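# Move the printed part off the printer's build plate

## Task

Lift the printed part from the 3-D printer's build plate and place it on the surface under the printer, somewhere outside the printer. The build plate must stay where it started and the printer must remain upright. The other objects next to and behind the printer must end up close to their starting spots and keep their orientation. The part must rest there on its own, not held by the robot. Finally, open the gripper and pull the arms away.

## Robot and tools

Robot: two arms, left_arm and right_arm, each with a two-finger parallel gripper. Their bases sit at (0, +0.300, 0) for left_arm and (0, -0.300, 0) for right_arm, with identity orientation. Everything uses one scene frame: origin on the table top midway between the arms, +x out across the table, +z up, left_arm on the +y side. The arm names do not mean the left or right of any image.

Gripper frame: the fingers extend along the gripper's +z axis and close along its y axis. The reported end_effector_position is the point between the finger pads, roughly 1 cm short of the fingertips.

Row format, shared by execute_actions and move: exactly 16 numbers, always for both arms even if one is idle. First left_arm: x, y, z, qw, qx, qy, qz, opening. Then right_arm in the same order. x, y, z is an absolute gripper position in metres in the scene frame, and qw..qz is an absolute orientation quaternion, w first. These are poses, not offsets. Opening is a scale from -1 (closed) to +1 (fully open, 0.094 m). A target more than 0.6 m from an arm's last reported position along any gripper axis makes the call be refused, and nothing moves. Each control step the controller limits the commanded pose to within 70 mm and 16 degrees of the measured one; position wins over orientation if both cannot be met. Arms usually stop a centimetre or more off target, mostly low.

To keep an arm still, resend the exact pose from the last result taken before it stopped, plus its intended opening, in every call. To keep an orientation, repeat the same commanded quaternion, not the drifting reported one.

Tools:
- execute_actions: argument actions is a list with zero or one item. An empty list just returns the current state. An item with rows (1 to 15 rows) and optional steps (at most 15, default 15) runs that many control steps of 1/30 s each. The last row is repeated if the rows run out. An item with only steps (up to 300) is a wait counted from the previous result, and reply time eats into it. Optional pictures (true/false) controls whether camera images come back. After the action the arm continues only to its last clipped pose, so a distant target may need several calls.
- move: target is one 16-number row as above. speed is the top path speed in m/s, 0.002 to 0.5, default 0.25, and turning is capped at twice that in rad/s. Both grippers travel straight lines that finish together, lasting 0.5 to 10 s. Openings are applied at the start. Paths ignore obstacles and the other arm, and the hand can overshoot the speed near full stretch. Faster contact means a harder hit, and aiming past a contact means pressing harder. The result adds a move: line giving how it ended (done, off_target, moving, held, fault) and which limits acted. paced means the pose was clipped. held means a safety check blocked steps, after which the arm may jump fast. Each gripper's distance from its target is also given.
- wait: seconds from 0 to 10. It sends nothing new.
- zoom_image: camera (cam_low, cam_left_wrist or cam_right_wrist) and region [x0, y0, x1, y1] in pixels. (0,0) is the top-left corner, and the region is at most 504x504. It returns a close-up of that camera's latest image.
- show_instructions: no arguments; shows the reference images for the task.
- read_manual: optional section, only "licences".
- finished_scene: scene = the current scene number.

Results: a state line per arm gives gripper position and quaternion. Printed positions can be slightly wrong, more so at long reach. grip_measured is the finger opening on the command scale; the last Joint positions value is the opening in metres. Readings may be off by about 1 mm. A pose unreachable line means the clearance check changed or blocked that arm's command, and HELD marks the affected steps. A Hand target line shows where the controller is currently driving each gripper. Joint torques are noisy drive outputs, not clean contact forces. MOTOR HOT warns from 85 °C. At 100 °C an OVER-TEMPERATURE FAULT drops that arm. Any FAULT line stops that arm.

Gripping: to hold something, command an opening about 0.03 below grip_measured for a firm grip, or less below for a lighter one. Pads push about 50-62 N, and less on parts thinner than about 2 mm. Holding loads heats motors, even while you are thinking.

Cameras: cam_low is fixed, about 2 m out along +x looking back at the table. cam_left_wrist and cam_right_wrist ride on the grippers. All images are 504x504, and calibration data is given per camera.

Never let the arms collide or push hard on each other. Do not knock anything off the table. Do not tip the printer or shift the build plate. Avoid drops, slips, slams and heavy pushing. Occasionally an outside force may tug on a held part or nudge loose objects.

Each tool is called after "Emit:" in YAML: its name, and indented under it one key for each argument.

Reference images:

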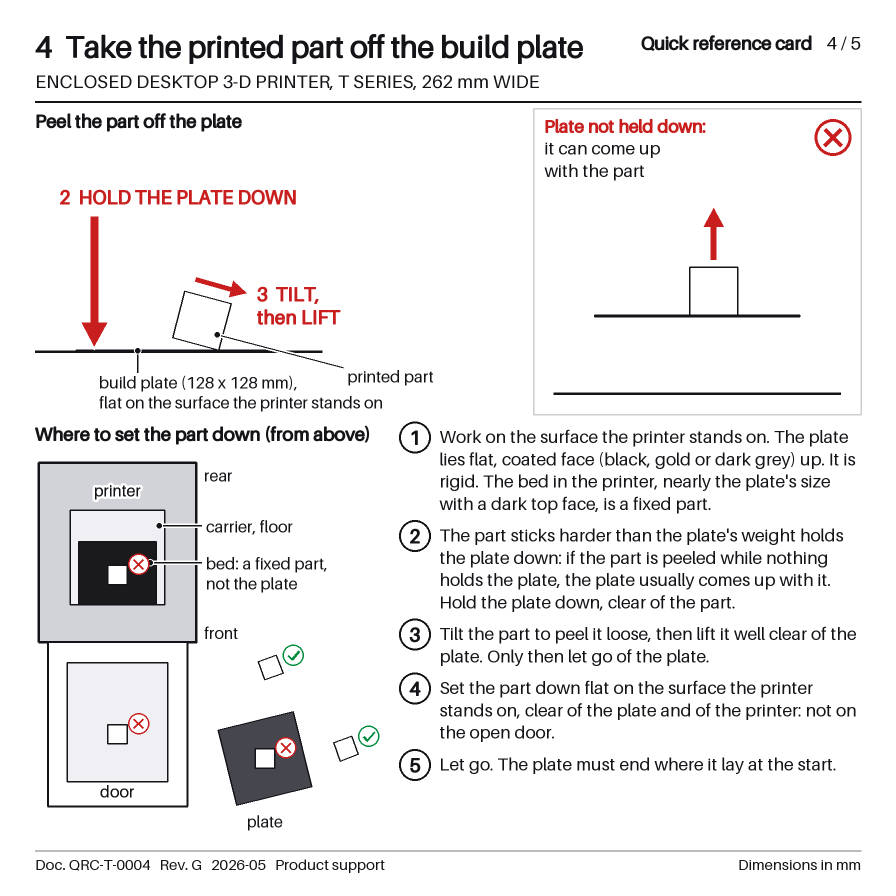

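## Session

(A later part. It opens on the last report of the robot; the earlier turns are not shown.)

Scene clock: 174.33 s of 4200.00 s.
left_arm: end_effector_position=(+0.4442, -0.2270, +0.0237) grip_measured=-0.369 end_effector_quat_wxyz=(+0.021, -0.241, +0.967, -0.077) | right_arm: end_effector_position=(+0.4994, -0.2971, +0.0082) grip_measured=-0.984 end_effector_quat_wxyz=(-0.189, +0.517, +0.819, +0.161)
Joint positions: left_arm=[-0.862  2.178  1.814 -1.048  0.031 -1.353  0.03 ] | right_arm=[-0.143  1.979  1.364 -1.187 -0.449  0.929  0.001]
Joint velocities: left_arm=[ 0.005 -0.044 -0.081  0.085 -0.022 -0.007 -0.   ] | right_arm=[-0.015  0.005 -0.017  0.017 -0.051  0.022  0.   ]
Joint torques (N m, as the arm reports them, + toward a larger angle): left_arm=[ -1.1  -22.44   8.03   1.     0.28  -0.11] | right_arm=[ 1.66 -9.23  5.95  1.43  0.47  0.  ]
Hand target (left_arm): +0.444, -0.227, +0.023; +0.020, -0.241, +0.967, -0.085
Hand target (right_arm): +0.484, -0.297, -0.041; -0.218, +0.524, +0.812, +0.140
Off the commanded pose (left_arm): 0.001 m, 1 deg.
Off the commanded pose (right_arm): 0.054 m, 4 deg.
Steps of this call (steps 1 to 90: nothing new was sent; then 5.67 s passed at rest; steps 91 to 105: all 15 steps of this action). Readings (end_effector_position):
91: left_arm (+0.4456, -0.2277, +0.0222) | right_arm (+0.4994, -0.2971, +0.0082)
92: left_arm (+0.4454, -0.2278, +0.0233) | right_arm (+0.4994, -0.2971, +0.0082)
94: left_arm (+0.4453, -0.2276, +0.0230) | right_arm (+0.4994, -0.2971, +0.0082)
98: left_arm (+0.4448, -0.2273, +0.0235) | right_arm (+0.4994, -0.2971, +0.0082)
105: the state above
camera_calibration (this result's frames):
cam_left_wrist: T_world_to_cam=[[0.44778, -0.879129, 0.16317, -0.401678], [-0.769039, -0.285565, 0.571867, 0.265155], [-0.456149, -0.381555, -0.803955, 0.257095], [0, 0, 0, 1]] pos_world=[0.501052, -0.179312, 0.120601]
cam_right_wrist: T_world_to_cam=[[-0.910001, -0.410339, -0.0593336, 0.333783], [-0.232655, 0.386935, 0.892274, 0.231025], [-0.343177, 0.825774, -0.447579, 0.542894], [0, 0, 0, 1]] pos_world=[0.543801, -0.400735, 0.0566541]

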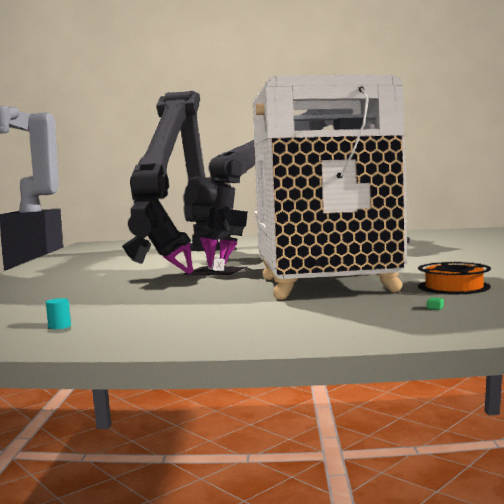

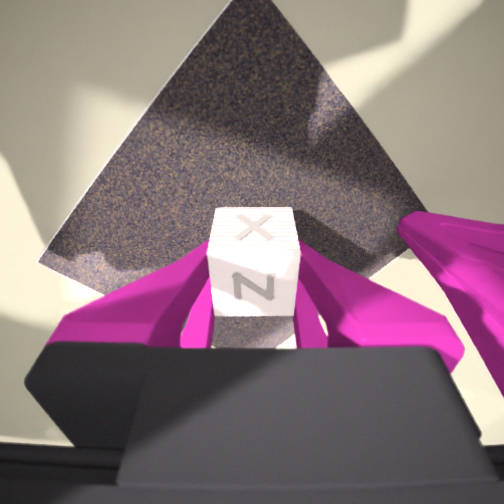

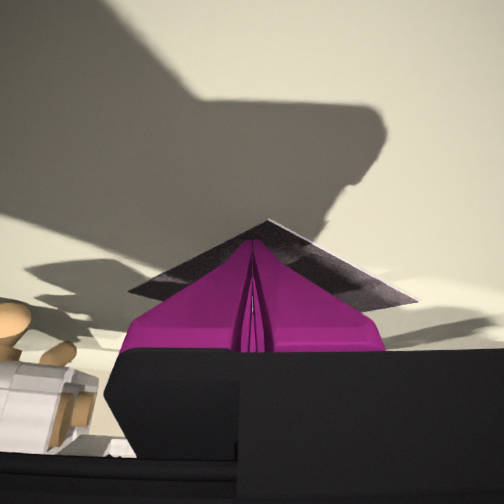

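Emit:
execute_actions:
  actions:
    - {"rows":[[0.4440,-0.2271,0.025,0.0252,-0.2398,0.9652,-0.1014,-0.40,0.488,-0.298,-0.045,-0.2174,0.5239,0.8114,0.1404,-1],[0.4440,-0.2271,0.026,0.0252,-0.2398,0.9652,-0.1014,-0.40,0.488,-0.298,-0.045,-0.2174,0.5239,0.8114,0.1404,-1],[0.4440,-0.2271,0.027,0.0252,-0.2398,0.9652,-0.1014,-0.40,0.488,-0.298,-0.045,-0.2174,0.5239,0.8114,0.1404,-1],[0.4440,-0.2271,0.028,0.0252,-0.2398,0.9652,-0.1014,-0.40,0.488,-0.298,-0.045,-0.2174,0.5239,0.8114,0.1404,-1],[0.4440,-0.2271,0.029,0.0252,-0.2398,0.9652,-0.1014,-0.40,0.488,-0.298,-0.045,-0.2174,0.5239,0.8114,0.1404,-1],[0.4440,-0.2271,0.030,0.0252,-0.2398,0.9652,-0.1014,-0.40,0.488,-0.298,-0.045,-0.2174,0.5239,0.8114,0.1404,-1],[0.4440,-0.2271,0.0315,0.0252,-0.2398,0.9652,-0.1014,-0.40,0.488,-0.298,-0.045,-0.2174,0.5239,0.8114,0.1404,-1],[0.4440,-0.2271,0.033,0.0252,-0.2398,0.9652,-0.1014,-0.40,0.488,-0.298,-0.045,-0.2174,0.5239,0.8114,0.1404,-1],[0.4440,-0.2271,0.035,0.0252,-0.2398,0.9652,-0.1014,-0.40,0.488,-0.298,-0.045,-0.2174,0.5239,0.8114,0.1404,-1],[0.4440,-0.2271,0.037,0.0252,-0.2398,0.9652,-0.1014,-0.40,0.488,-0.298,-0.045,-0.2174,0.5239,0.8114,0.1404,-1],[0.4440,-0.2271,0.039,0.0252,-0.2398,0.9652,-0.1014,-0.40,0.488,-0.298,-0.045,-0.2174,0.5239,0.8114,0.1404,-1],[0.4440,-0.2271,0.041,0.0252,-0.2398,0.9652,-0.1014,-0.40,0.488,-0.298,-0.045,-0.2174,0.5239,0.8114,0.1404,-1],[0.4440,-0.2271,0.043,0.0252,-0.2398,0.9652,-0.1014,-0.40,0.488,-0.298,-0.045,-0.2174,0.5239,0.8114,0.1404,-1],[0.4440,-0.2271,0.045,0.0252,-0.2398,0.9652,-0.1014,-0.40,0.488,-0.298,-0.045,-0.2174,0.5239,0.8114,0.1404,-1],[0.4440,-0.2271,0.047,0.0252,-0.2398,0.9652,-0.1014,-0.40,0.488,-0.298,-0.045,-0.2174,0.5239,0.8114,0.1404,-1]],"steps":15}

Scene clock: 185.10 s of 4200.00 s.
left_arm: end_effector_position=(+0.4436, -0.2265, +0.0246) grip_measured=-0.369 end_effector_quat_wxyz=(+0.025, -0.241, +0.966, -0.093) | right_arm: end_effector_position=(+0.4994, -0.2971, +0.0082) grip_measured=-0.984 end_effector_quat_wxyz=(-0.189, +0.517, +0.819, +0.161)
Joint positions: left_arm=[-0.86   2.157  1.775 -1.     0.038 -1.353  0.03 ] | right_arm=[-0.143  1.979  1.364 -1.187 -0.449  0.929  0.001]
Joint velocities: left_arm=[ 0.005 -0.005 -0.007 -0.022 -0.022 -0.037 -0.   ] | right_arm=[ 0.005 -0.005  0.007 -0.002  0.051  0.022 -0.001]
Joint torques (N m, as the arm reports them, + toward a larger angle): left_arm=[ -1.22 -23.95   9.37  -0.26   0.25  -0.09] | right_arm=[ 1.75 -9.23  5.68  1.31  0.46  0.01]
Hand target (left_arm): +0.444, -0.227, +0.046; +0.025, -0.240, +0.965, -0.101
Hand target (right_arm): +0.484, -0.297, -0.041; -0.218, +0.524, +0.812, +0.140
Off the commanded pose (left_arm): 0.022 m, 1 deg.
Off the commanded pose (right_arm): 0.054 m, 4 deg.
Steps of this call (steps 1 to 90: nothing new was sent; then 7.27 s passed at rest; steps 91 to 105: all 15 steps of this action). Readings (end_effector_position):
91: left_arm (+0.4440, -0.2270, +0.0233) | right_arm (+0.4994, -0.2971, +0.0082)
92: left_arm (+0.4439, -0.2268, +0.0241) | right_arm (+0.4994, -0.2971, +0.0082)
94: left_arm (+0.4437, -0.2266, +0.0241) | right_arm (+0.4994, -0.2971, +0.0082)
98: left_arm (+0.4436, -0.2265, +0.0241) | right_arm (+0.4994, -0.2971, +0.0082)
105: the state above
camera_calibration (this result's frames):
cam_left_wrist: T_world_to_cam=[[0.445343, -0.873927, 0.194733, -0.399668], [-0.777492, -0.269597, 0.568175, 0.271755], [-0.444044, -0.404436, -0.799535, 0.247012], [0, 0, 0, 1]] pos_world=[0.498961, -0.176116, 0.120919]
cam_right_wrist: T_world_to_cam=[[-0.910001, -0.410339, -0.0593336, 0.333783], [-0.232655, 0.386935, 0.892274, 0.231025], [-0.343177, 0.825774, -0.447579, 0.542894], [0, 0, 0, 1]] pos_world=[0.543801, -0.400735, 0.0566541]

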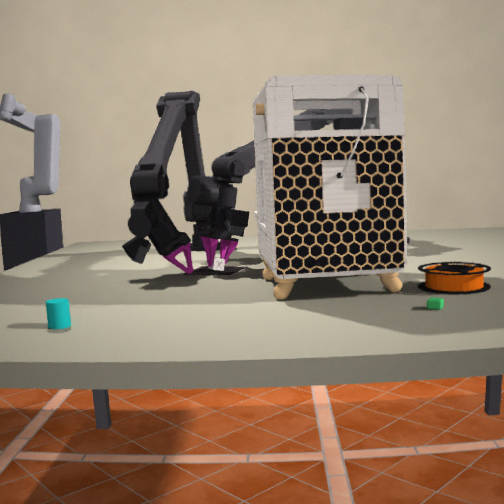

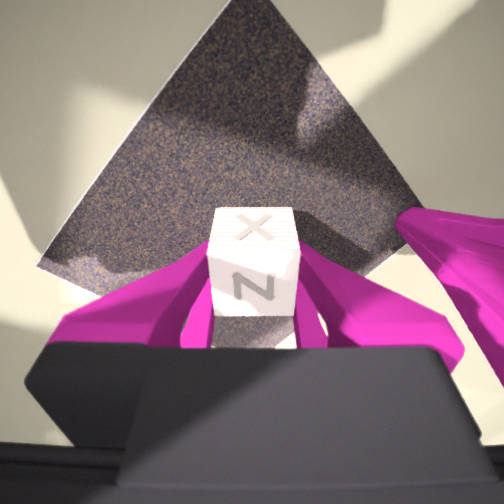

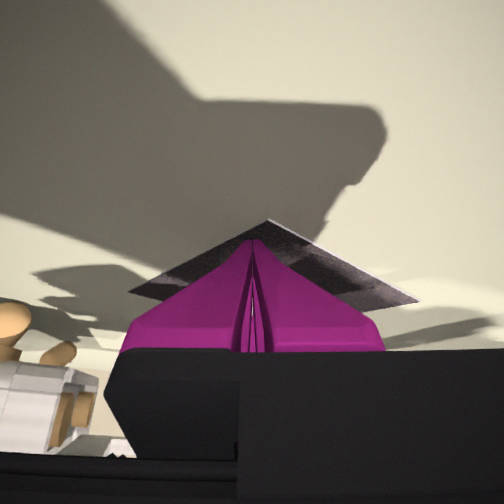

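Emit:
execute_actions:
  actions: []

Scene clock: 186.23 s of 4200.00 s.
left_arm: end_effector_position=(+0.4434, -0.2265, +0.0246) grip_measured=-0.369 end_effector_quat_wxyz=(+0.025, -0.241, +0.966, -0.093) | right_arm: end_effector_position=(+0.4994, -0.2971, +0.0082) grip_measured=-0.984 end_effector_quat_wxyz=(-0.189, +0.517, +0.819, +0.161)
Joint positions: left_arm=[-0.86   2.157  1.775 -1.     0.039 -1.353  0.03 ] | right_arm=[-0.143  1.979  1.364 -1.187 -0.449  0.929  0.001]
Joint velocities: left_arm=[-0.005 -0.005  0.017 -0.002  0.007  0.007 -0.001] | right_arm=[-0.015 -0.005 -0.002 -0.002 -0.007 -0.11   0.001]
Joint torques (N m, as the arm reports them, + toward a larger angle): left_arm=[ -1.14 -24.02   9.43  -0.31   0.25  -0.09] | right_arm=[ 1.79 -9.19  5.74  1.36  0.48  0.01]
Hand target (left_arm): +0.444, -0.227, +0.046; +0.025, -0.240, +0.965, -0.101
Hand target (right_arm): +0.484, -0.297, -0.041; -0.218, +0.524, +0.812, +0.140
Off the commanded pose (left_arm): 0.022 m, 1 deg.
Off the commanded pose (right_arm): 0.054 m, 4 deg.
Steps of this call (steps 1 to 34: nothing new was sent). Readings (end_effector_position):
1: left_arm (+0.4435, -0.2265, +0.0246) | right_arm (+0.4994, -0.2971, +0.0082)
2: left_arm (+0.4435, -0.2265, +0.0246) | right_arm (+0.4994, -0.2971, +0.0082)
4: left_arm (+0.4434, -0.2265, +0.0246) | right_arm (+0.4994, -0.2971, +0.0082)
8: left_arm (+0.4434, -0.2265, +0.0246) | right_arm (+0.4994, -0.2971, +0.0082)
34: the state above
camera_calibration (this result's frames):
cam_left_wrist: T_world_to_cam=[[0.445377, -0.873952, 0.194543, -0.399623], [-0.777067, -0.269373, 0.568864, 0.271479], [-0.444755, -0.404532, -0.799091, 0.247207], [0, 0, 0, 1]] pos_world=[0.498887, -0.17612, 0.120851]
cam_right_wrist: T_world_to_cam=[[-0.910001, -0.410339, -0.0593336, 0.333783], [-0.232655, 0.386935, 0.892274, 0.231025], [-0.343177, 0.825774, -0.447579, 0.542894], [0, 0, 0, 1]] pos_world=[0.543801, -0.400735, 0.0566541]

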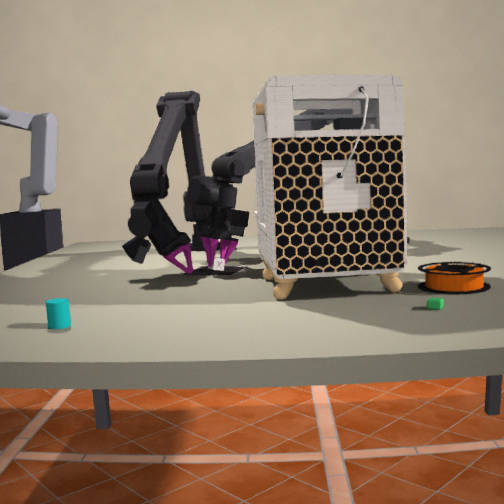

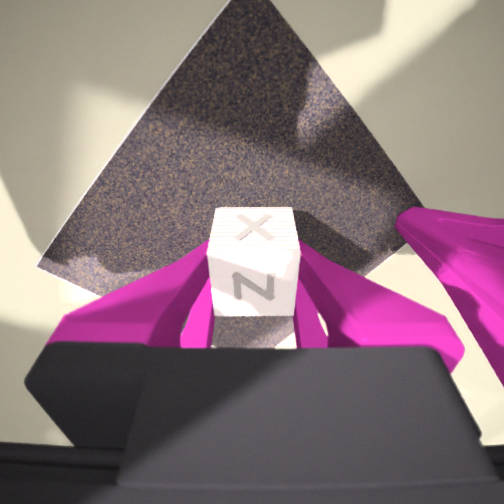

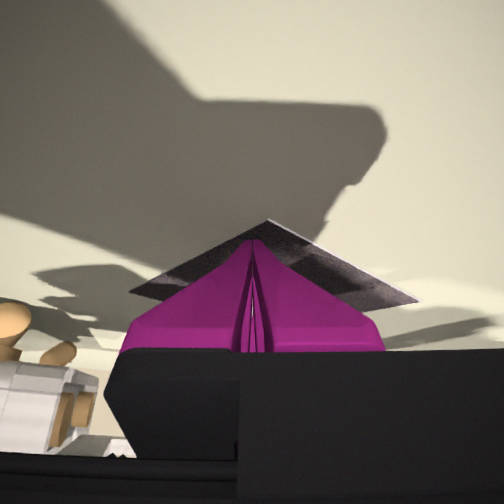

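Emit:
execute_actions:
  actions:
    - {"rows":[[0.4432,-0.2262,0.032,0.0252,-0.2398,0.9652,-0.1014,-0.40,0.488,-0.298,-0.045,-0.2174,0.5239,0.8114,0.1404,-1],[0.4432,-0.2262,0.032,0.0252,-0.2398,0.9652,-0.1014,-0.40,0.488,-0.298,-0.045,-0.2174,0.5239,0.8114,0.1404,-1],[0.4430,-0.2258,0.032,0.0283,-0.2394,0.9638,-0.1140,-0.40,0.488,-0.298,-0.045,-0.2174,0.5239,0.8114,0.1404,-1],[0.4430,-0.2258,0.032,0.0283,-0.2394,0.9638,-0.1140,-0.40,0.488,-0.298,-0.045,-0.2174,0.5239,0.8114,0.1404,-1],[0.4430,-0.2258,0.032,0.0283,-0.2394,0.9638,-0.1140,-0.40,0.488,-0.298,-0.045,-0.2174,0.5239,0.8114,0.1404,-1],[0.4428,-0.2254,0.032,0.0315,-0.2390,0.9622,-0.1267,-0.40,0.488,-0.298,-0.045,-0.2174,0.5239,0.8114,0.1404,-1],[0.4428,-0.2254,0.032,0.0315,-0.2390,0.9622,-0.1267,-0.40,0.488,-0.298,-0.045,-0.2174,0.5239,0.8114,0.1404,-1],[0.4428,-0.2254,0.032,0.0315,-0.2390,0.9622,-0.1267,-0.40,0.488,-0.298,-0.045,-0.2174,0.5239,0.8114,0.1404,-1],[0.4426,-0.2250,0.032,0.0346,-0.2386,0.9605,-0.1393,-0.40,0.488,-0.298,-0.045,-0.2174,0.5239,0.8114,0.1404,-1],[0.4426,-0.2250,0.032,0.0346,-0.2386,0.9605,-0.1393,-0.40,0.488,-0.298,-0.045,-0.2174,0.5239,0.8114,0.1404,-1],[0.4426,-0.2250,0.032,0.0346,-0.2386,0.9605,-0.1393,-0.40,0.488,-0.298,-0.045,-0.2174,0.5239,0.8114,0.1404,-1],[0.4424,-0.2246,0.032,0.0377,-0.2381,0.9586,-0.1518,-0.40,0.488,-0.298,-0.045,-0.2174,0.5239,0.8114,0.1404,-1]],"steps":15}

Scene clock: 201.10 s of 4200.00 s.
left_arm: end_effector_position=(+0.4407, -0.2259, +0.0247) grip_measured=-0.369 end_effector_quat_wxyz=(+0.035, -0.239, +0.960, -0.142) | right_arm: end_effector_position=(+0.4994, -0.2971, +0.0082) grip_measured=-0.984 end_effector_quat_wxyz=(-0.189, +0.517, +0.819, +0.161)
Joint positions: left_arm=[-0.856  2.099  1.658 -0.843  0.065 -1.353  0.03 ] | right_arm=[-0.143  1.979  1.364 -1.187 -0.449  0.929  0.001]
Joint velocities: left_arm=[-0.005 -0.044 -0.085  0.139 -0.037 -0.007 -0.001] | right_arm=[-0.015 -0.005 -0.012  0.002  0.007  0.037  0.   ]
Joint torques (N m, as the arm reports them, + toward a larger angle): left_arm=[ -0.84 -22.36   8.07   0.95   0.23  -0.08] | right_arm=[ 1.79 -9.08  5.73  1.35  0.5   0.01]
Hand target (left_arm): +0.442, -0.224, +0.031; +0.037, -0.239, +0.959, -0.151
Hand target (right_arm): +0.484, -0.297, -0.041; -0.218, +0.524, +0.812, +0.140
Off the commanded pose (left_arm): 0.008 m, 1 deg.
Off the commanded pose (right_arm): 0.054 m, 4 deg.
Steps of this call (steps 1 to 90: nothing new was sent; then 11.37 s passed at rest; steps 91 to 105: all 15 steps of this action). Readings (end_effector_position):
91: left_arm (+0.4435, -0.2266, +0.0245) | right_arm (+0.4994, -0.2971, +0.0082)
92: left_arm (+0.4434, -0.2266, +0.0242) | right_arm (+0.4994, -0.2971, +0.0082)
94: left_arm (+0.4431, -0.2266, +0.0246) | right_arm (+0.4994, -0.2971, +0.0082)
98: left_arm (+0.4421, -0.2263, +0.0247) | right_arm (+0.4994, -0.2971, +0.0082)
105: the state above
camera_calibration (this result's frames):
cam_left_wrist: T_world_to_cam=[[0.43281, -0.852749, 0.292396, -0.389931], [-0.802578, -0.216782, 0.555765, 0.292914], [-0.410542, -0.475211, -0.778222, 0.214792], [0, 0, 0, 1]] pos_world=[0.492033, -0.166943, 0.118378]
cam_right_wrist: T_world_to_cam=[[-0.910001, -0.410339, -0.0593336, 0.333783], [-0.232655, 0.386935, 0.892274, 0.231025], [-0.343177, 0.825774, -0.447579, 0.542894], [0, 0, 0, 1]] pos_world=[0.543801, -0.400735, 0.0566541]

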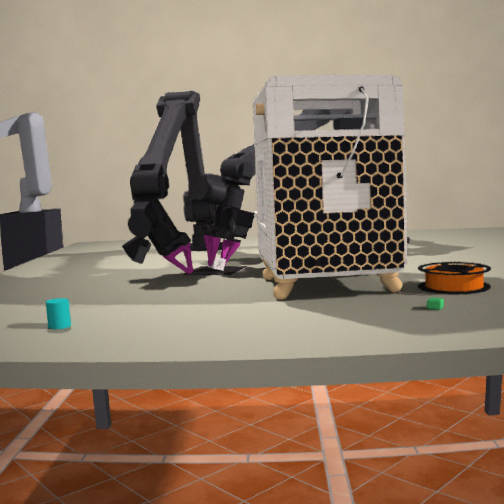

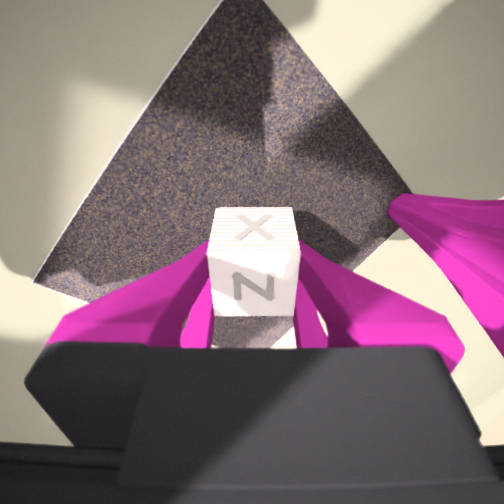

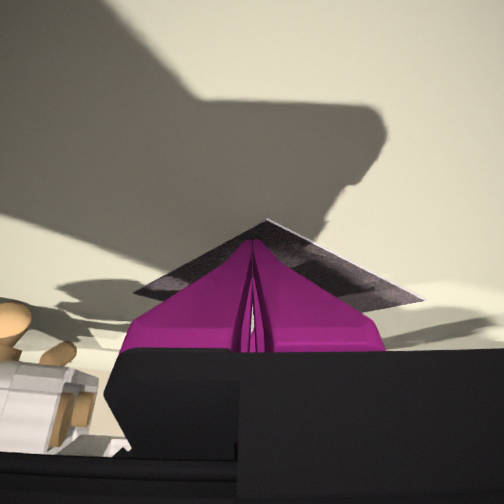

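Emit:
execute_actions:
  actions:
    - {"rows":[[0.4424,-0.2246,0.035,0.0377,-0.2381,0.9586,-0.1518,-0.40,0.488,-0.298,-0.045,-0.2174,0.5239,0.8114,0.1404,-1],[0.4424,-0.2246,0.038,0.0377,-0.2381,0.9586,-0.1518,-0.40,0.488,-0.298,-0.045,-0.2174,0.5239,0.8114,0.1404,-1],[0.4424,-0.2246,0.041,0.0377,-0.2381,0.9586,-0.1518,-0.40,0.488,-0.298,-0.045,-0.2174,0.5239,0.8114,0.1404,-1],[0.4424,-0.2246,0.044,0.0377,-0.2381,0.9586,-0.1518,-0.40,0.488,-0.298,-0.045,-0.2174,0.5239,0.8114,0.1404,-1],[0.4424,-0.2246,0.047,0.0377,-0.2381,0.9586,-0.1518,-0.40,0.488,-0.298,-0.045,-0.2174,0.5239,0.8114,0.1404,-1],[0.4424,-0.2246,0.049,0.0377,-0.2381,0.9586,-0.1518,-0.40,0.488,-0.298,-0.045,-0.2174,0.5239,0.8114,0.1404,-1],[0.4424,-0.2246,0.051,0.0377,-0.2381,0.9586,-0.1518,-0.40,0.488,-0.298,-0.045,-0.2174,0.5239,0.8114,0.1404,-1],[0.4424,-0.2246,0.053,0.0377,-0.2381,0.9586,-0.1518,-0.40,0.488,-0.298,-0.045,-0.2174,0.5239,0.8114,0.1404,-1],[0.4424,-0.2246,0.055,0.0377,-0.2381,0.9586,-0.1518,-0.40,0.488,-0.298,-0.045,-0.2174,0.5239,0.8114,0.1404,-1],[0.4424,-0.2246,0.057,0.0377,-0.2381,0.9586,-0.1518,-0.40,0.488,-0.298,-0.045,-0.2174,0.5239,0.8114,0.1404,-1],[0.4424,-0.2246,0.059,0.0377,-0.2381,0.9586,-0.1518,-0.40,0.488,-0.298,-0.045,-0.2174,0.5239,0.8114,0.1404,-1],[0.4424,-0.2246,0.06,0.0377,-0.2381,0.9586,-0.1518,-0.40,0.488,-0.298,-0.045,-0.2174,0.5239,0.8114,0.1404,-1]],"steps":15}

Scene clock: 209.17 s of 4200.00 s.
left_arm: end_effector_position=(+0.4378, -0.2233, +0.0281) grip_measured=-0.369 end_effector_quat_wxyz=(+0.032, -0.239, +0.961, -0.139) | right_arm: end_effector_position=(+0.4994, -0.2970, +0.0082) grip_measured=-0.984 end_effector_quat_wxyz=(-0.189, +0.517, +0.819, +0.162)
Joint positions: left_arm=[-0.856  2.09   1.653 -0.856  0.068 -1.353  0.03 ] | right_arm=[-0.143  1.979  1.364 -1.187 -0.45   0.929  0.001]
Joint velocities: left_arm=[ 0.005 -0.044  0.002 -0.09   0.037 -0.007  0.001] | right_arm=[-0.015 -0.005  0.007  0.002 -0.022 -0.051 -0.001]
Joint torques (N m, as the arm reports them, + toward a larger angle): left_arm=[ -0.89 -23.87  10.14  -0.18   0.1   -0.08] | right_arm=[ 1.91 -9.03  5.77  1.44  0.48  0.01]
Hand target (left_arm): +0.442, -0.225, +0.059; +0.038, -0.238, +0.959, -0.152
Hand target (right_arm): +0.484, -0.297, -0.041; -0.218, +0.524, +0.812, +0.140
Off the commanded pose (left_arm): 0.032 m, 2 deg.
Off the commanded pose (right_arm): 0.054 m, 4 deg.
Steps of this call (steps 1 to 90: nothing new was sent; then 4.57 s passed at rest; steps 91 to 105: all 15 steps of this action). Readings (end_effector_position):
91: left_arm (+0.4407, -0.2259, +0.0249) | right_arm (+0.4994, -0.2971, +0.0082)
92: left_arm (+0.4407, -0.2259, +0.0252) | right_arm (+0.4994, -0.2971, +0.0082)
94: left_arm (+0.4408, -0.2259, +0.0254) | right_arm (+0.4994, -0.2971, +0.0082)
98: left_arm (+0.4401, -0.2256, +0.0255) | right_arm (+0.4994, -0.2971, +0.0082)
105: the state above
camera_calibration (this result's frames):
cam_left_wrist: T_world_to_cam=[[0.434312, -0.854394, 0.285279, -0.388289], [-0.798456, -0.218569, 0.560978, 0.286852], [-0.416942, -0.471423, -0.777123, 0.221116], [0, 0, 0, 1]] pos_world=[0.48987, -0.164816, 0.121688]
cam_right_wrist: T_world_to_cam=[[-0.910066, -0.410136, -0.0597316, 0.333957], [-0.232682, 0.38632, 0.892533, 0.230767], [-0.342985, 0.826163, -0.447008, 0.542849], [0, 0, 0, 1]] pos_world=[0.543807, -0.400664, 0.0566381]

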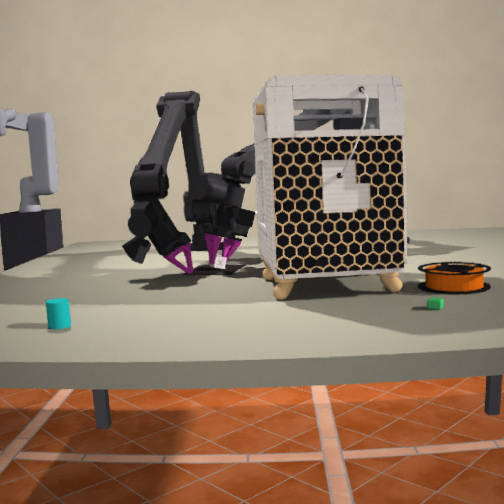

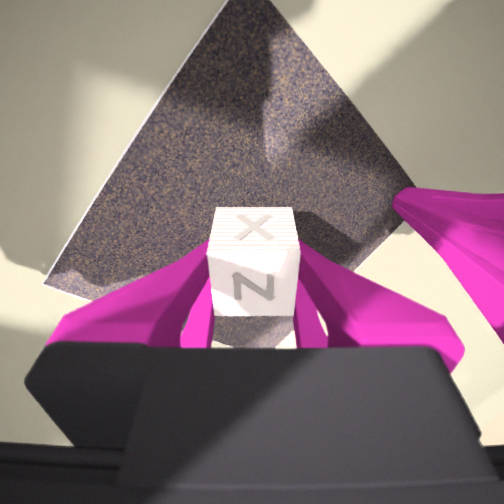

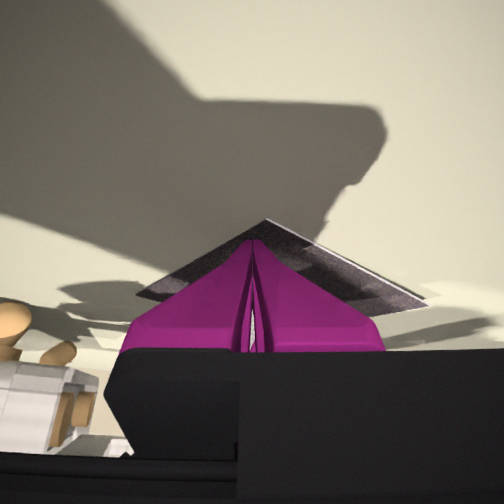

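Emit:
execute_actions:
  actions:
    - {"steps":10}

Scene clock: 212.23 s of 4200.00 s.
left_arm: end_effector_position=(+0.4364, -0.2217, +0.0381) grip_measured=-0.369 end_effector_quat_wxyz=(+0.032, -0.239, +0.960, -0.139) | right_arm: end_effector_position=(+0.4995, -0.2970, +0.0082) grip_measured=-0.984 end_effector_quat_wxyz=(-0.189, +0.517, +0.819, +0.162)
Joint positions: left_arm=[-0.856  2.073  1.653 -0.872  0.068 -1.353  0.03 ] | right_arm=[-0.143  1.979  1.364 -1.187 -0.45   0.929  0.001]
Joint velocities: left_arm=[-0.015 -0.015 -0.002  0.012 -0.007  0.066 -0.001] | right_arm=[-0.015 -0.005 -0.007  0.017 -0.007  0.022 -0.   ]
Joint torques (N m, as the arm reports them, + toward a larger angle): left_arm=[ -0.91 -22.45  10.23   0.24   0.09  -0.07] | right_arm=[ 1.94 -9.14  5.77  1.35  0.48  0.02]
Hand target (left_arm): +0.442, -0.225, +0.059; +0.038, -0.238, +0.958, -0.152
Hand target (right_arm): +0.484, -0.297, -0.041; -0.217, +0.524, +0.812, +0.140
Off the commanded pose (left_arm): 0.023 m, 2 deg.
Off the commanded pose (right_arm): 0.054 m, 4 deg.
Steps of this call (steps 1 to 90: nothing new was sent; then 0.07 s passed at rest). Readings (end_effector_position):
1: left_arm (+0.4374, -0.2229, +0.0287) | right_arm (+0.4994, -0.2970, +0.0082)
2: left_arm (+0.4370, -0.2225, +0.0288) | right_arm (+0.4994, -0.2970, +0.0082)
4: left_arm (+0.4365, -0.2218, +0.0290) | right_arm (+0.4994, -0.2970, +0.0082)
8: left_arm (+0.4357, -0.2209, +0.0316) | right_arm (+0.4995, -0.2970, +0.0082)
90: the state above
camera_calibration (this result's frames):
cam_left_wrist: T_world_to_cam=[[0.43417, -0.854229, 0.285989, -0.389069], [-0.798736, -0.218246, 0.560704, 0.280685], [-0.416554, -0.47187, -0.777059, 0.228783], [0, 0, 0, 1]] pos_world=[0.488416, -0.16314, 0.131666]
cam_right_wrist: T_world_to_cam=[[-0.910044, -0.41014, -0.0600529, 0.334018], [-0.233019, 0.386368, 0.892425, 0.230993], [-0.342816, 0.826139, -0.447182, 0.542788], [0, 0, 0, 1]] pos_world=[0.543873, -0.400673, 0.0566405]

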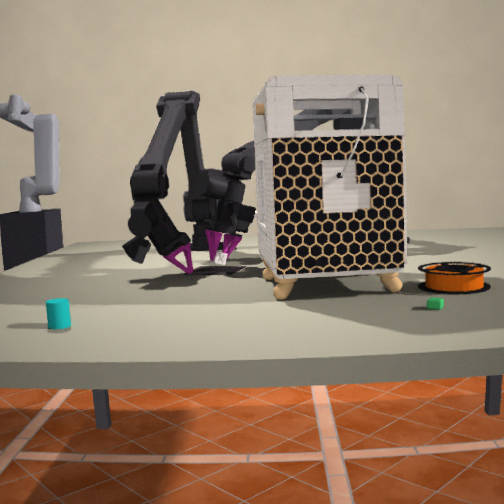

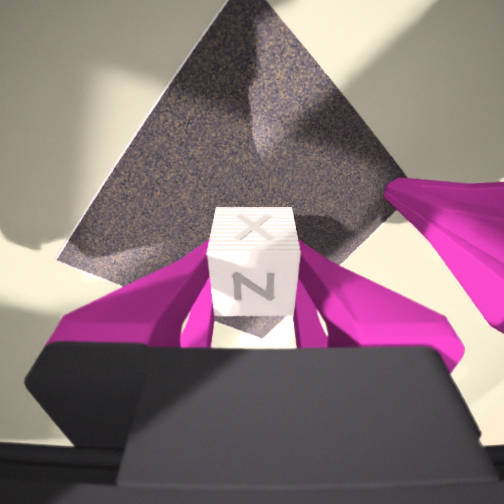

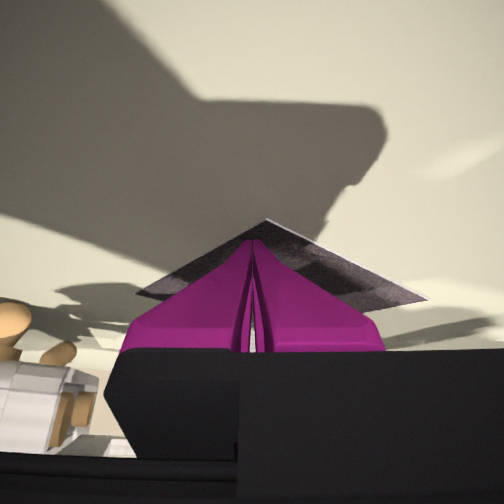

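Emit:
move:
  target: [0.40,-0.245,0.10,0,-0.2411,0.9705,0,-0.40,0.4995,-0.297,0.0,-0.2174,0.5239,0.8114,0.1404,-1]
  speed: 0.12

Emit:
move:
  target: [0.40,-0.245,0.10,0,-0.2411,0.9705,0,-0.40,0.50,-0.42,0.12,-0.2174,0.5239,0.8114,0.1404,-1]
  speed: 0.15

Scene clock: 218.03 s of 4200.00 s.
left_arm: end_effector_position=(+0.4039, -0.2306, +0.1083) grip_measured=-0.369 end_effector_quat_wxyz=(+0.011, -0.237, +0.971, -0.031) | right_arm: end_effector_position=(+0.4917, -0.2971, +0.0099) grip_measured=-0.984 end_effector_quat_wxyz=(-0.209, +0.521, +0.814, +0.148)
Joint positions: left_arm=[-0.918  2.111  1.935 -1.33   0.005 -1.398  0.03 ] | right_arm=[-0.143  1.987  1.375 -1.239 -0.442  0.931  0.001]
Joint velocities: left_arm=[-0.015 -0.015  0.017 -0.002 -0.007 -0.051 -0.001] | right_arm=[-0.005 -0.005 -0.007  0.007 -0.051  0.037 -0.001]
Joint torques (N m, as the arm reports them, + toward a larger angle): left_arm=[ -1.54 -21.63   9.01   0.49  -0.07  -0.13] | right_arm=[  1.91 -15.81   8.07  -0.32  -0.17  -0.04]
Hand target (left_arm): +0.405, -0.231, +0.109; +0.012, -0.238, +0.971, -0.034
Hand target (right_arm): +0.492, -0.297, +0.010; -0.209, +0.520, +0.815, +0.148
Off the commanded pose (left_arm): 0.017 m, 4 deg.
Off the commanded pose (right_arm): 0.013 m, 1 deg.
After step 90, 1.33 s passed at rest.
move: held (left_arm, right_arm); limits=held; held on 10 of 44 steps (right_arm, left_arm), including the last (right_arm, left_arm)
pose unreachable (left arm): on one or more control steps of this call this arm could not follow its commanded pose, so it was not sent that pose on those steps. On the call's last step it was still not sent that pose. It may still have moved: this result reports where it is.
cause: the commanded pose would bring a part of the arm too close to another arm (this arm's wrist (the part past joint 4) and the other arm's forearm (the part past joint 3)).
pose unreachable (right arm): on one or more control steps of this call this arm could not follow its commanded pose, so it was not sent that pose on those steps. On the call's last step it was still not sent that pose. It may still have moved: this result reports where it is.
cause: the commanded pose would bring a part of the arm too close to another arm (this arm's forearm (the part past joint 3) and the other arm's wrist (the part past joint 4)).
camera_calibration (this result's frames):
cam_left_wrist: T_world_to_cam=[[0.444928, -0.892969, 0.0681634, -0.392336], [-0.74703, -0.328077, 0.578197, 0.165374], [-0.493949, -0.308176, -0.813045, 0.338454], [0, 0, 0, 1]] pos_world=[0.465279, -0.191785, 0.206303]
cam_right_wrist: T_world_to_cam=[[-0.911664, -0.410702, -0.0138631, 0.327149], [-0.187944, 0.386718, 0.902843, 0.205545], [-0.365439, 0.825696, -0.429746, 0.55173], [0, 0, 0, 1]] pos_world=[0.538505, -0.400688, 0.0560644]

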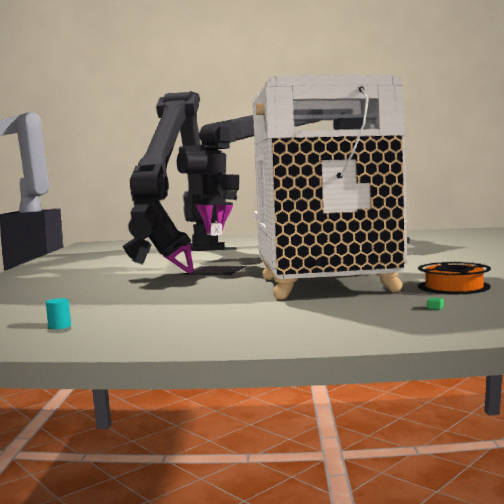

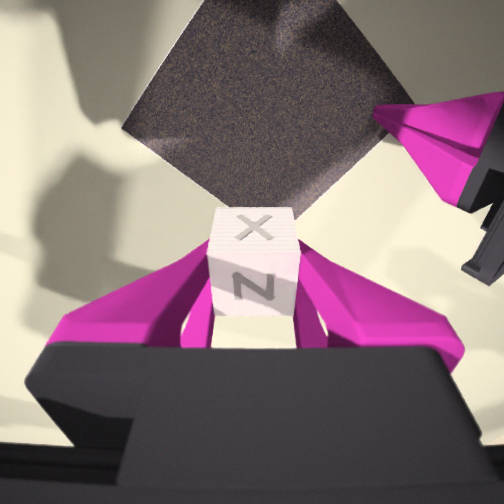

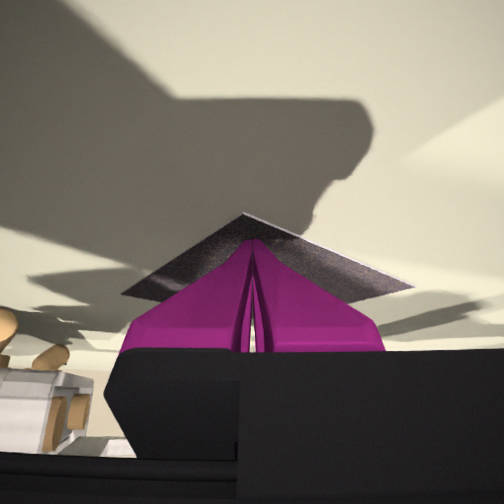

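Scene clock: 219.80 s of 4200.00 s.
left_arm: end_effector_position=(+0.3976, -0.2336, +0.1112) grip_measured=-0.369 end_effector_quat_wxyz=(+0.000, -0.240, +0.971, -0.006) | right_arm: end_effector_position=(+0.4901, -0.4198, +0.1156) grip_measured=-0.984 end_effector_quat_wxyz=(-0.223, +0.530, +0.806, +0.138)
Joint positions: left_arm=[-0.929  2.146  2.003 -1.418  0.003 -1.414  0.03 ] | right_arm=[-0.36   1.964  1.638 -1.642 -0.363  0.73   0.001]
Joint velocities: left_arm=[ 0.005 -0.005  0.027 -0.017 -0.051 -0.007  0.   ] | right_arm=[-0.015 -0.005  0.007  0.012 -0.007 -0.022  0.   ]
Joint torques (N m, as the arm reports them, + toward a larger angle): left_arm=[ -1.81 -18.87  12.55  -0.2   -0.23  -0.22] | right_arm=[  2.11 -15.21  11.92  -1.06  -0.06  -0.14]
Hand target (left_arm): +0.400, -0.244, +0.100; +0.001, -0.241, +0.971, -0.001
Hand target (right_arm): +0.498, -0.422, +0.120; -0.217, +0.524, +0.812, +0.139
Off the commanded pose (left_arm): 0.016 m, 1 deg.
Off the commanded pose (right_arm): 0.011 m, 1 deg.
move: off_target (left_arm, right_arm)
camera_calibration (this result's frames):
cam_left_wrist: T_world_to_cam=[[0.45141, -0.892203, 0.0142641, -0.388824], [-0.726453, -0.358172, 0.586497, 0.141876], [-0.518165, -0.275113, -0.809825, 0.353848], [0, 0, 0, 1]] pos_world=[0.461937, -0.198745, 0.208891]
cam_right_wrist: T_world_to_cam=[[-0.917956, -0.395945, 0.024154, 0.281591], [-0.145558, 0.392852, 0.908009, 0.138412], [-0.369011, 0.829997, -0.418254, 0.70013], [0, 0, 0, 1]] pos_world=[0.53699, -0.523987, 0.160351]

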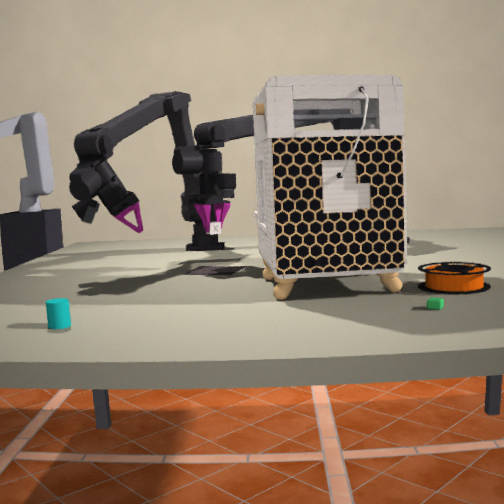

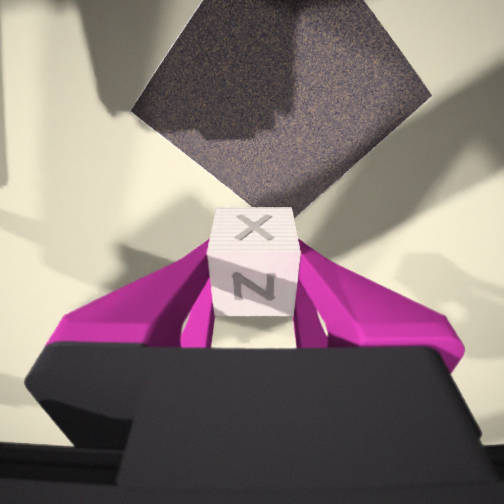

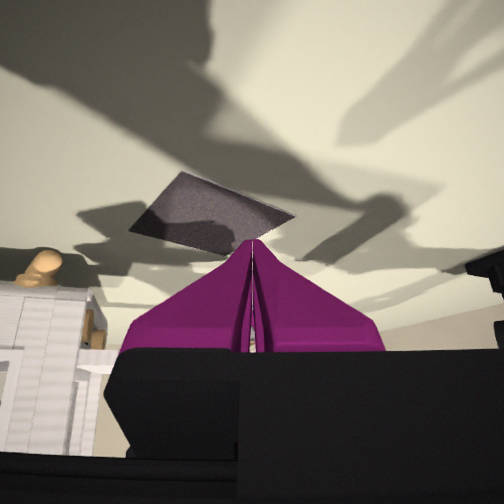

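Emit:
move:
  target: [0.28,-0.235,0.05,0,0.1736,0.9848,0,-0.40,0.30,-0.55,0.25,0.3536,0.3536,0.8536,-0.1464,-1]
  speed: 0.15

Scene clock: 230.67 s of 4200.00 s.
left_arm: end_effector_position=(+0.2818, -0.2273, +0.0359) grip_measured=-0.369 end_effector_quat_wxyz=(-0.011, +0.165, +0.986, +0.013) | right_arm: end_effector_position=(+0.2978, -0.5468, +0.2577) grip_measured=-0.984 end_effector_quat_wxyz=(+0.349, +0.357, +0.855, -0.145)
Joint positions: left_arm=[-1.079  2.05   1.635 -1.191  0.002 -0.747  0.03 ] | right_arm=[-0.647  0.888  0.8   -0.714  0.099  0.104  0.001]
Joint velocities: left_arm=[-0.015  0.005  0.007  0.002 -0.081  0.007  0.001] | right_arm=[-0.005  0.005 -0.017 -0.017  0.007 -0.037  0.   ]
Joint torques (N m, as the arm reports them, + toward a larger angle): left_arm=[ -1.86 -21.58   8.12   0.65  -0.2   -0.05] | right_arm=[ 1.47 -4.39 11.5   1.84  0.02 -0.15]
Hand target (left_arm): +0.280, -0.233, +0.050; +0.001, +0.174, +0.985, +0.000
Hand target (right_arm): +0.297, -0.549, +0.259; +0.353, +0.353, +0.854, -0.148
Off the commanded pose (left_arm): 0.016 m, 2 deg.
Off the commanded pose (right_arm): 0.009 m, 1 deg.
After step 90, 2.87 s passed at rest.
move: off_target (left_arm)
camera_calibration (this result's frames):
cam_left_wrist: T_world_to_cam=[[-0.341794, -0.939602, -0.0180341, -0.115965], [-0.750794, 0.26147, 0.606583, 0.251146], [-0.565231, 0.220866, -0.794816, 0.359969], [0, 0, 0, 1]] pos_world=[0.352389, -0.254133, 0.131677]
cam_right_wrist: T_world_to_cam=[[-0.717961, -0.69608, -0.00222344, -0.165461], [-0.686257, 0.708357, -0.165171, 0.641445], [0.116548, -0.117061, -0.986262, 0.277912], [0, 0, 0, 1]] pos_world=[0.289012, -0.537013, 0.379675]

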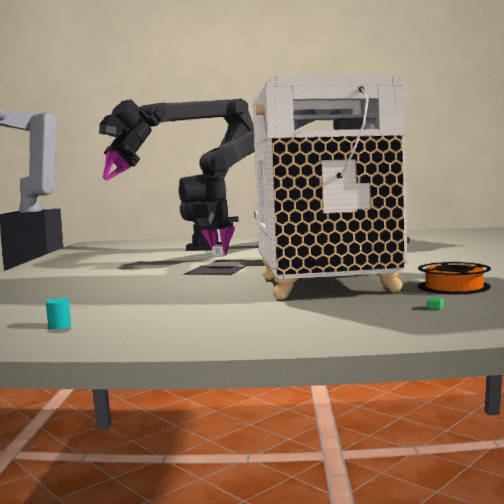

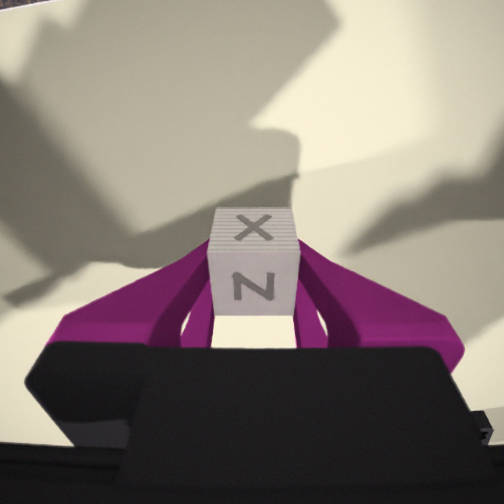

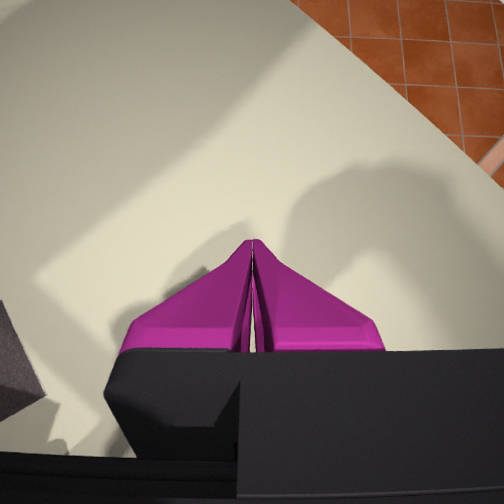

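Emit:
move:
  target: [0.281,-0.229,0.008,0,0.1736,0.9848,0,-0.40,0.30,-0.55,0.25,0.3536,0.3536,0.8536,-0.1464,-1]
  speed: 0.015

Scene clock: 236.70 s of 4200.00 s.
left_arm: end_effector_position=(+0.2830, -0.2295, +0.0197) grip_measured=-0.369 end_effector_quat_wxyz=(+0.001, +0.167, +0.986, -0.003) | right_arm: end_effector_position=(+0.2994, -0.5473, +0.2533) grip_measured=-0.984 end_effector_quat_wxyz=(+0.354, +0.354, +0.853, -0.145)
Joint positions: left_arm=[-1.079  2.049  1.589 -1.103  0.002 -0.742  0.03 ] | right_arm=[-0.647  0.888  0.783 -0.685  0.096  0.101  0.001]
Joint velocities: left_arm=[-0.005 -0.005  0.007 -0.022  0.007  0.007 -0.   ] | right_arm=[-0.005 -0.015 -0.002  0.007 -0.051 -0.066 -0.001]
Joint torques (N m, as the arm reports them, + toward a larger angle): left_arm=[ -1.52 -18.73   7.42   0.9   -0.11  -0.05] | right_arm=[ 1.54 -3.15 11.66  2.01  0.02 -0.11]
Hand target (left_arm): +0.281, -0.229, +0.008; -0.000, +0.173, +0.985, +0.000
Hand target (right_arm): +0.300, -0.550, +0.250; +0.354, +0.354, +0.853, -0.146
Off the commanded pose (left_arm): 0.012 m, 1 deg.
Off the commanded pose (right_arm): 0.004 m, 0 deg.
After step 90, 0.93 s passed at rest.
move: off_target (left_arm)
camera_calibration (this result's frames):
cam_left_wrist: T_world_to_cam=[[-0.346366, -0.938052, 0.00941732, -0.116803], [-0.760971, 0.286823, 0.581941, 0.271583], [-0.548592, 0.194398, -0.813177, 0.337853], [0, 0, 0, 1]] pos_world=[0.351554, -0.253141, 0.117789]
cam_right_wrist: T_world_to_cam=[[-0.715116, -0.698992, -0.0042902, -0.166648], [-0.687498, 0.704439, -0.176387, 0.643165], [0.126315, -0.123188, -0.984312, 0.266577], [0, 0, 0, 1]] pos_world=[0.289329, -0.536717, 0.375126]

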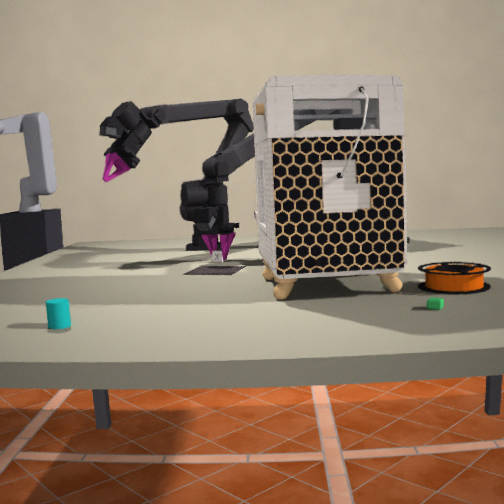

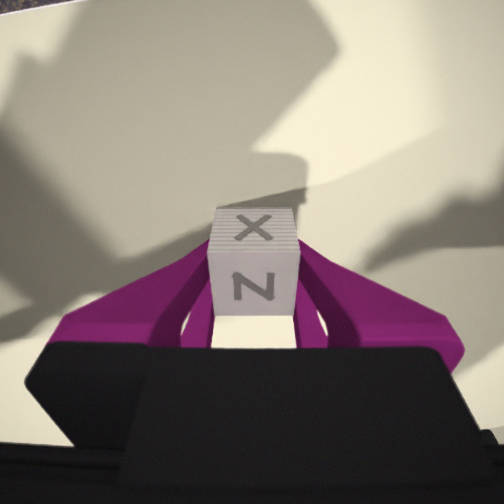

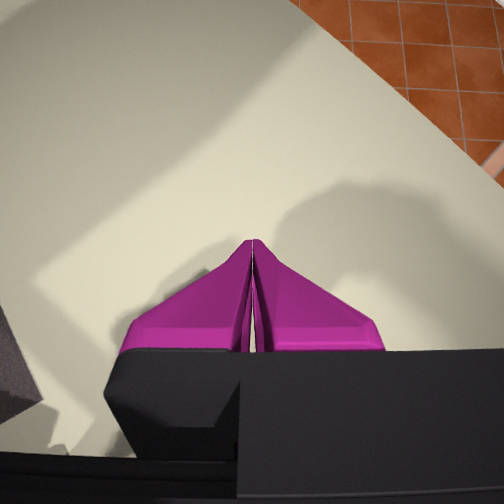

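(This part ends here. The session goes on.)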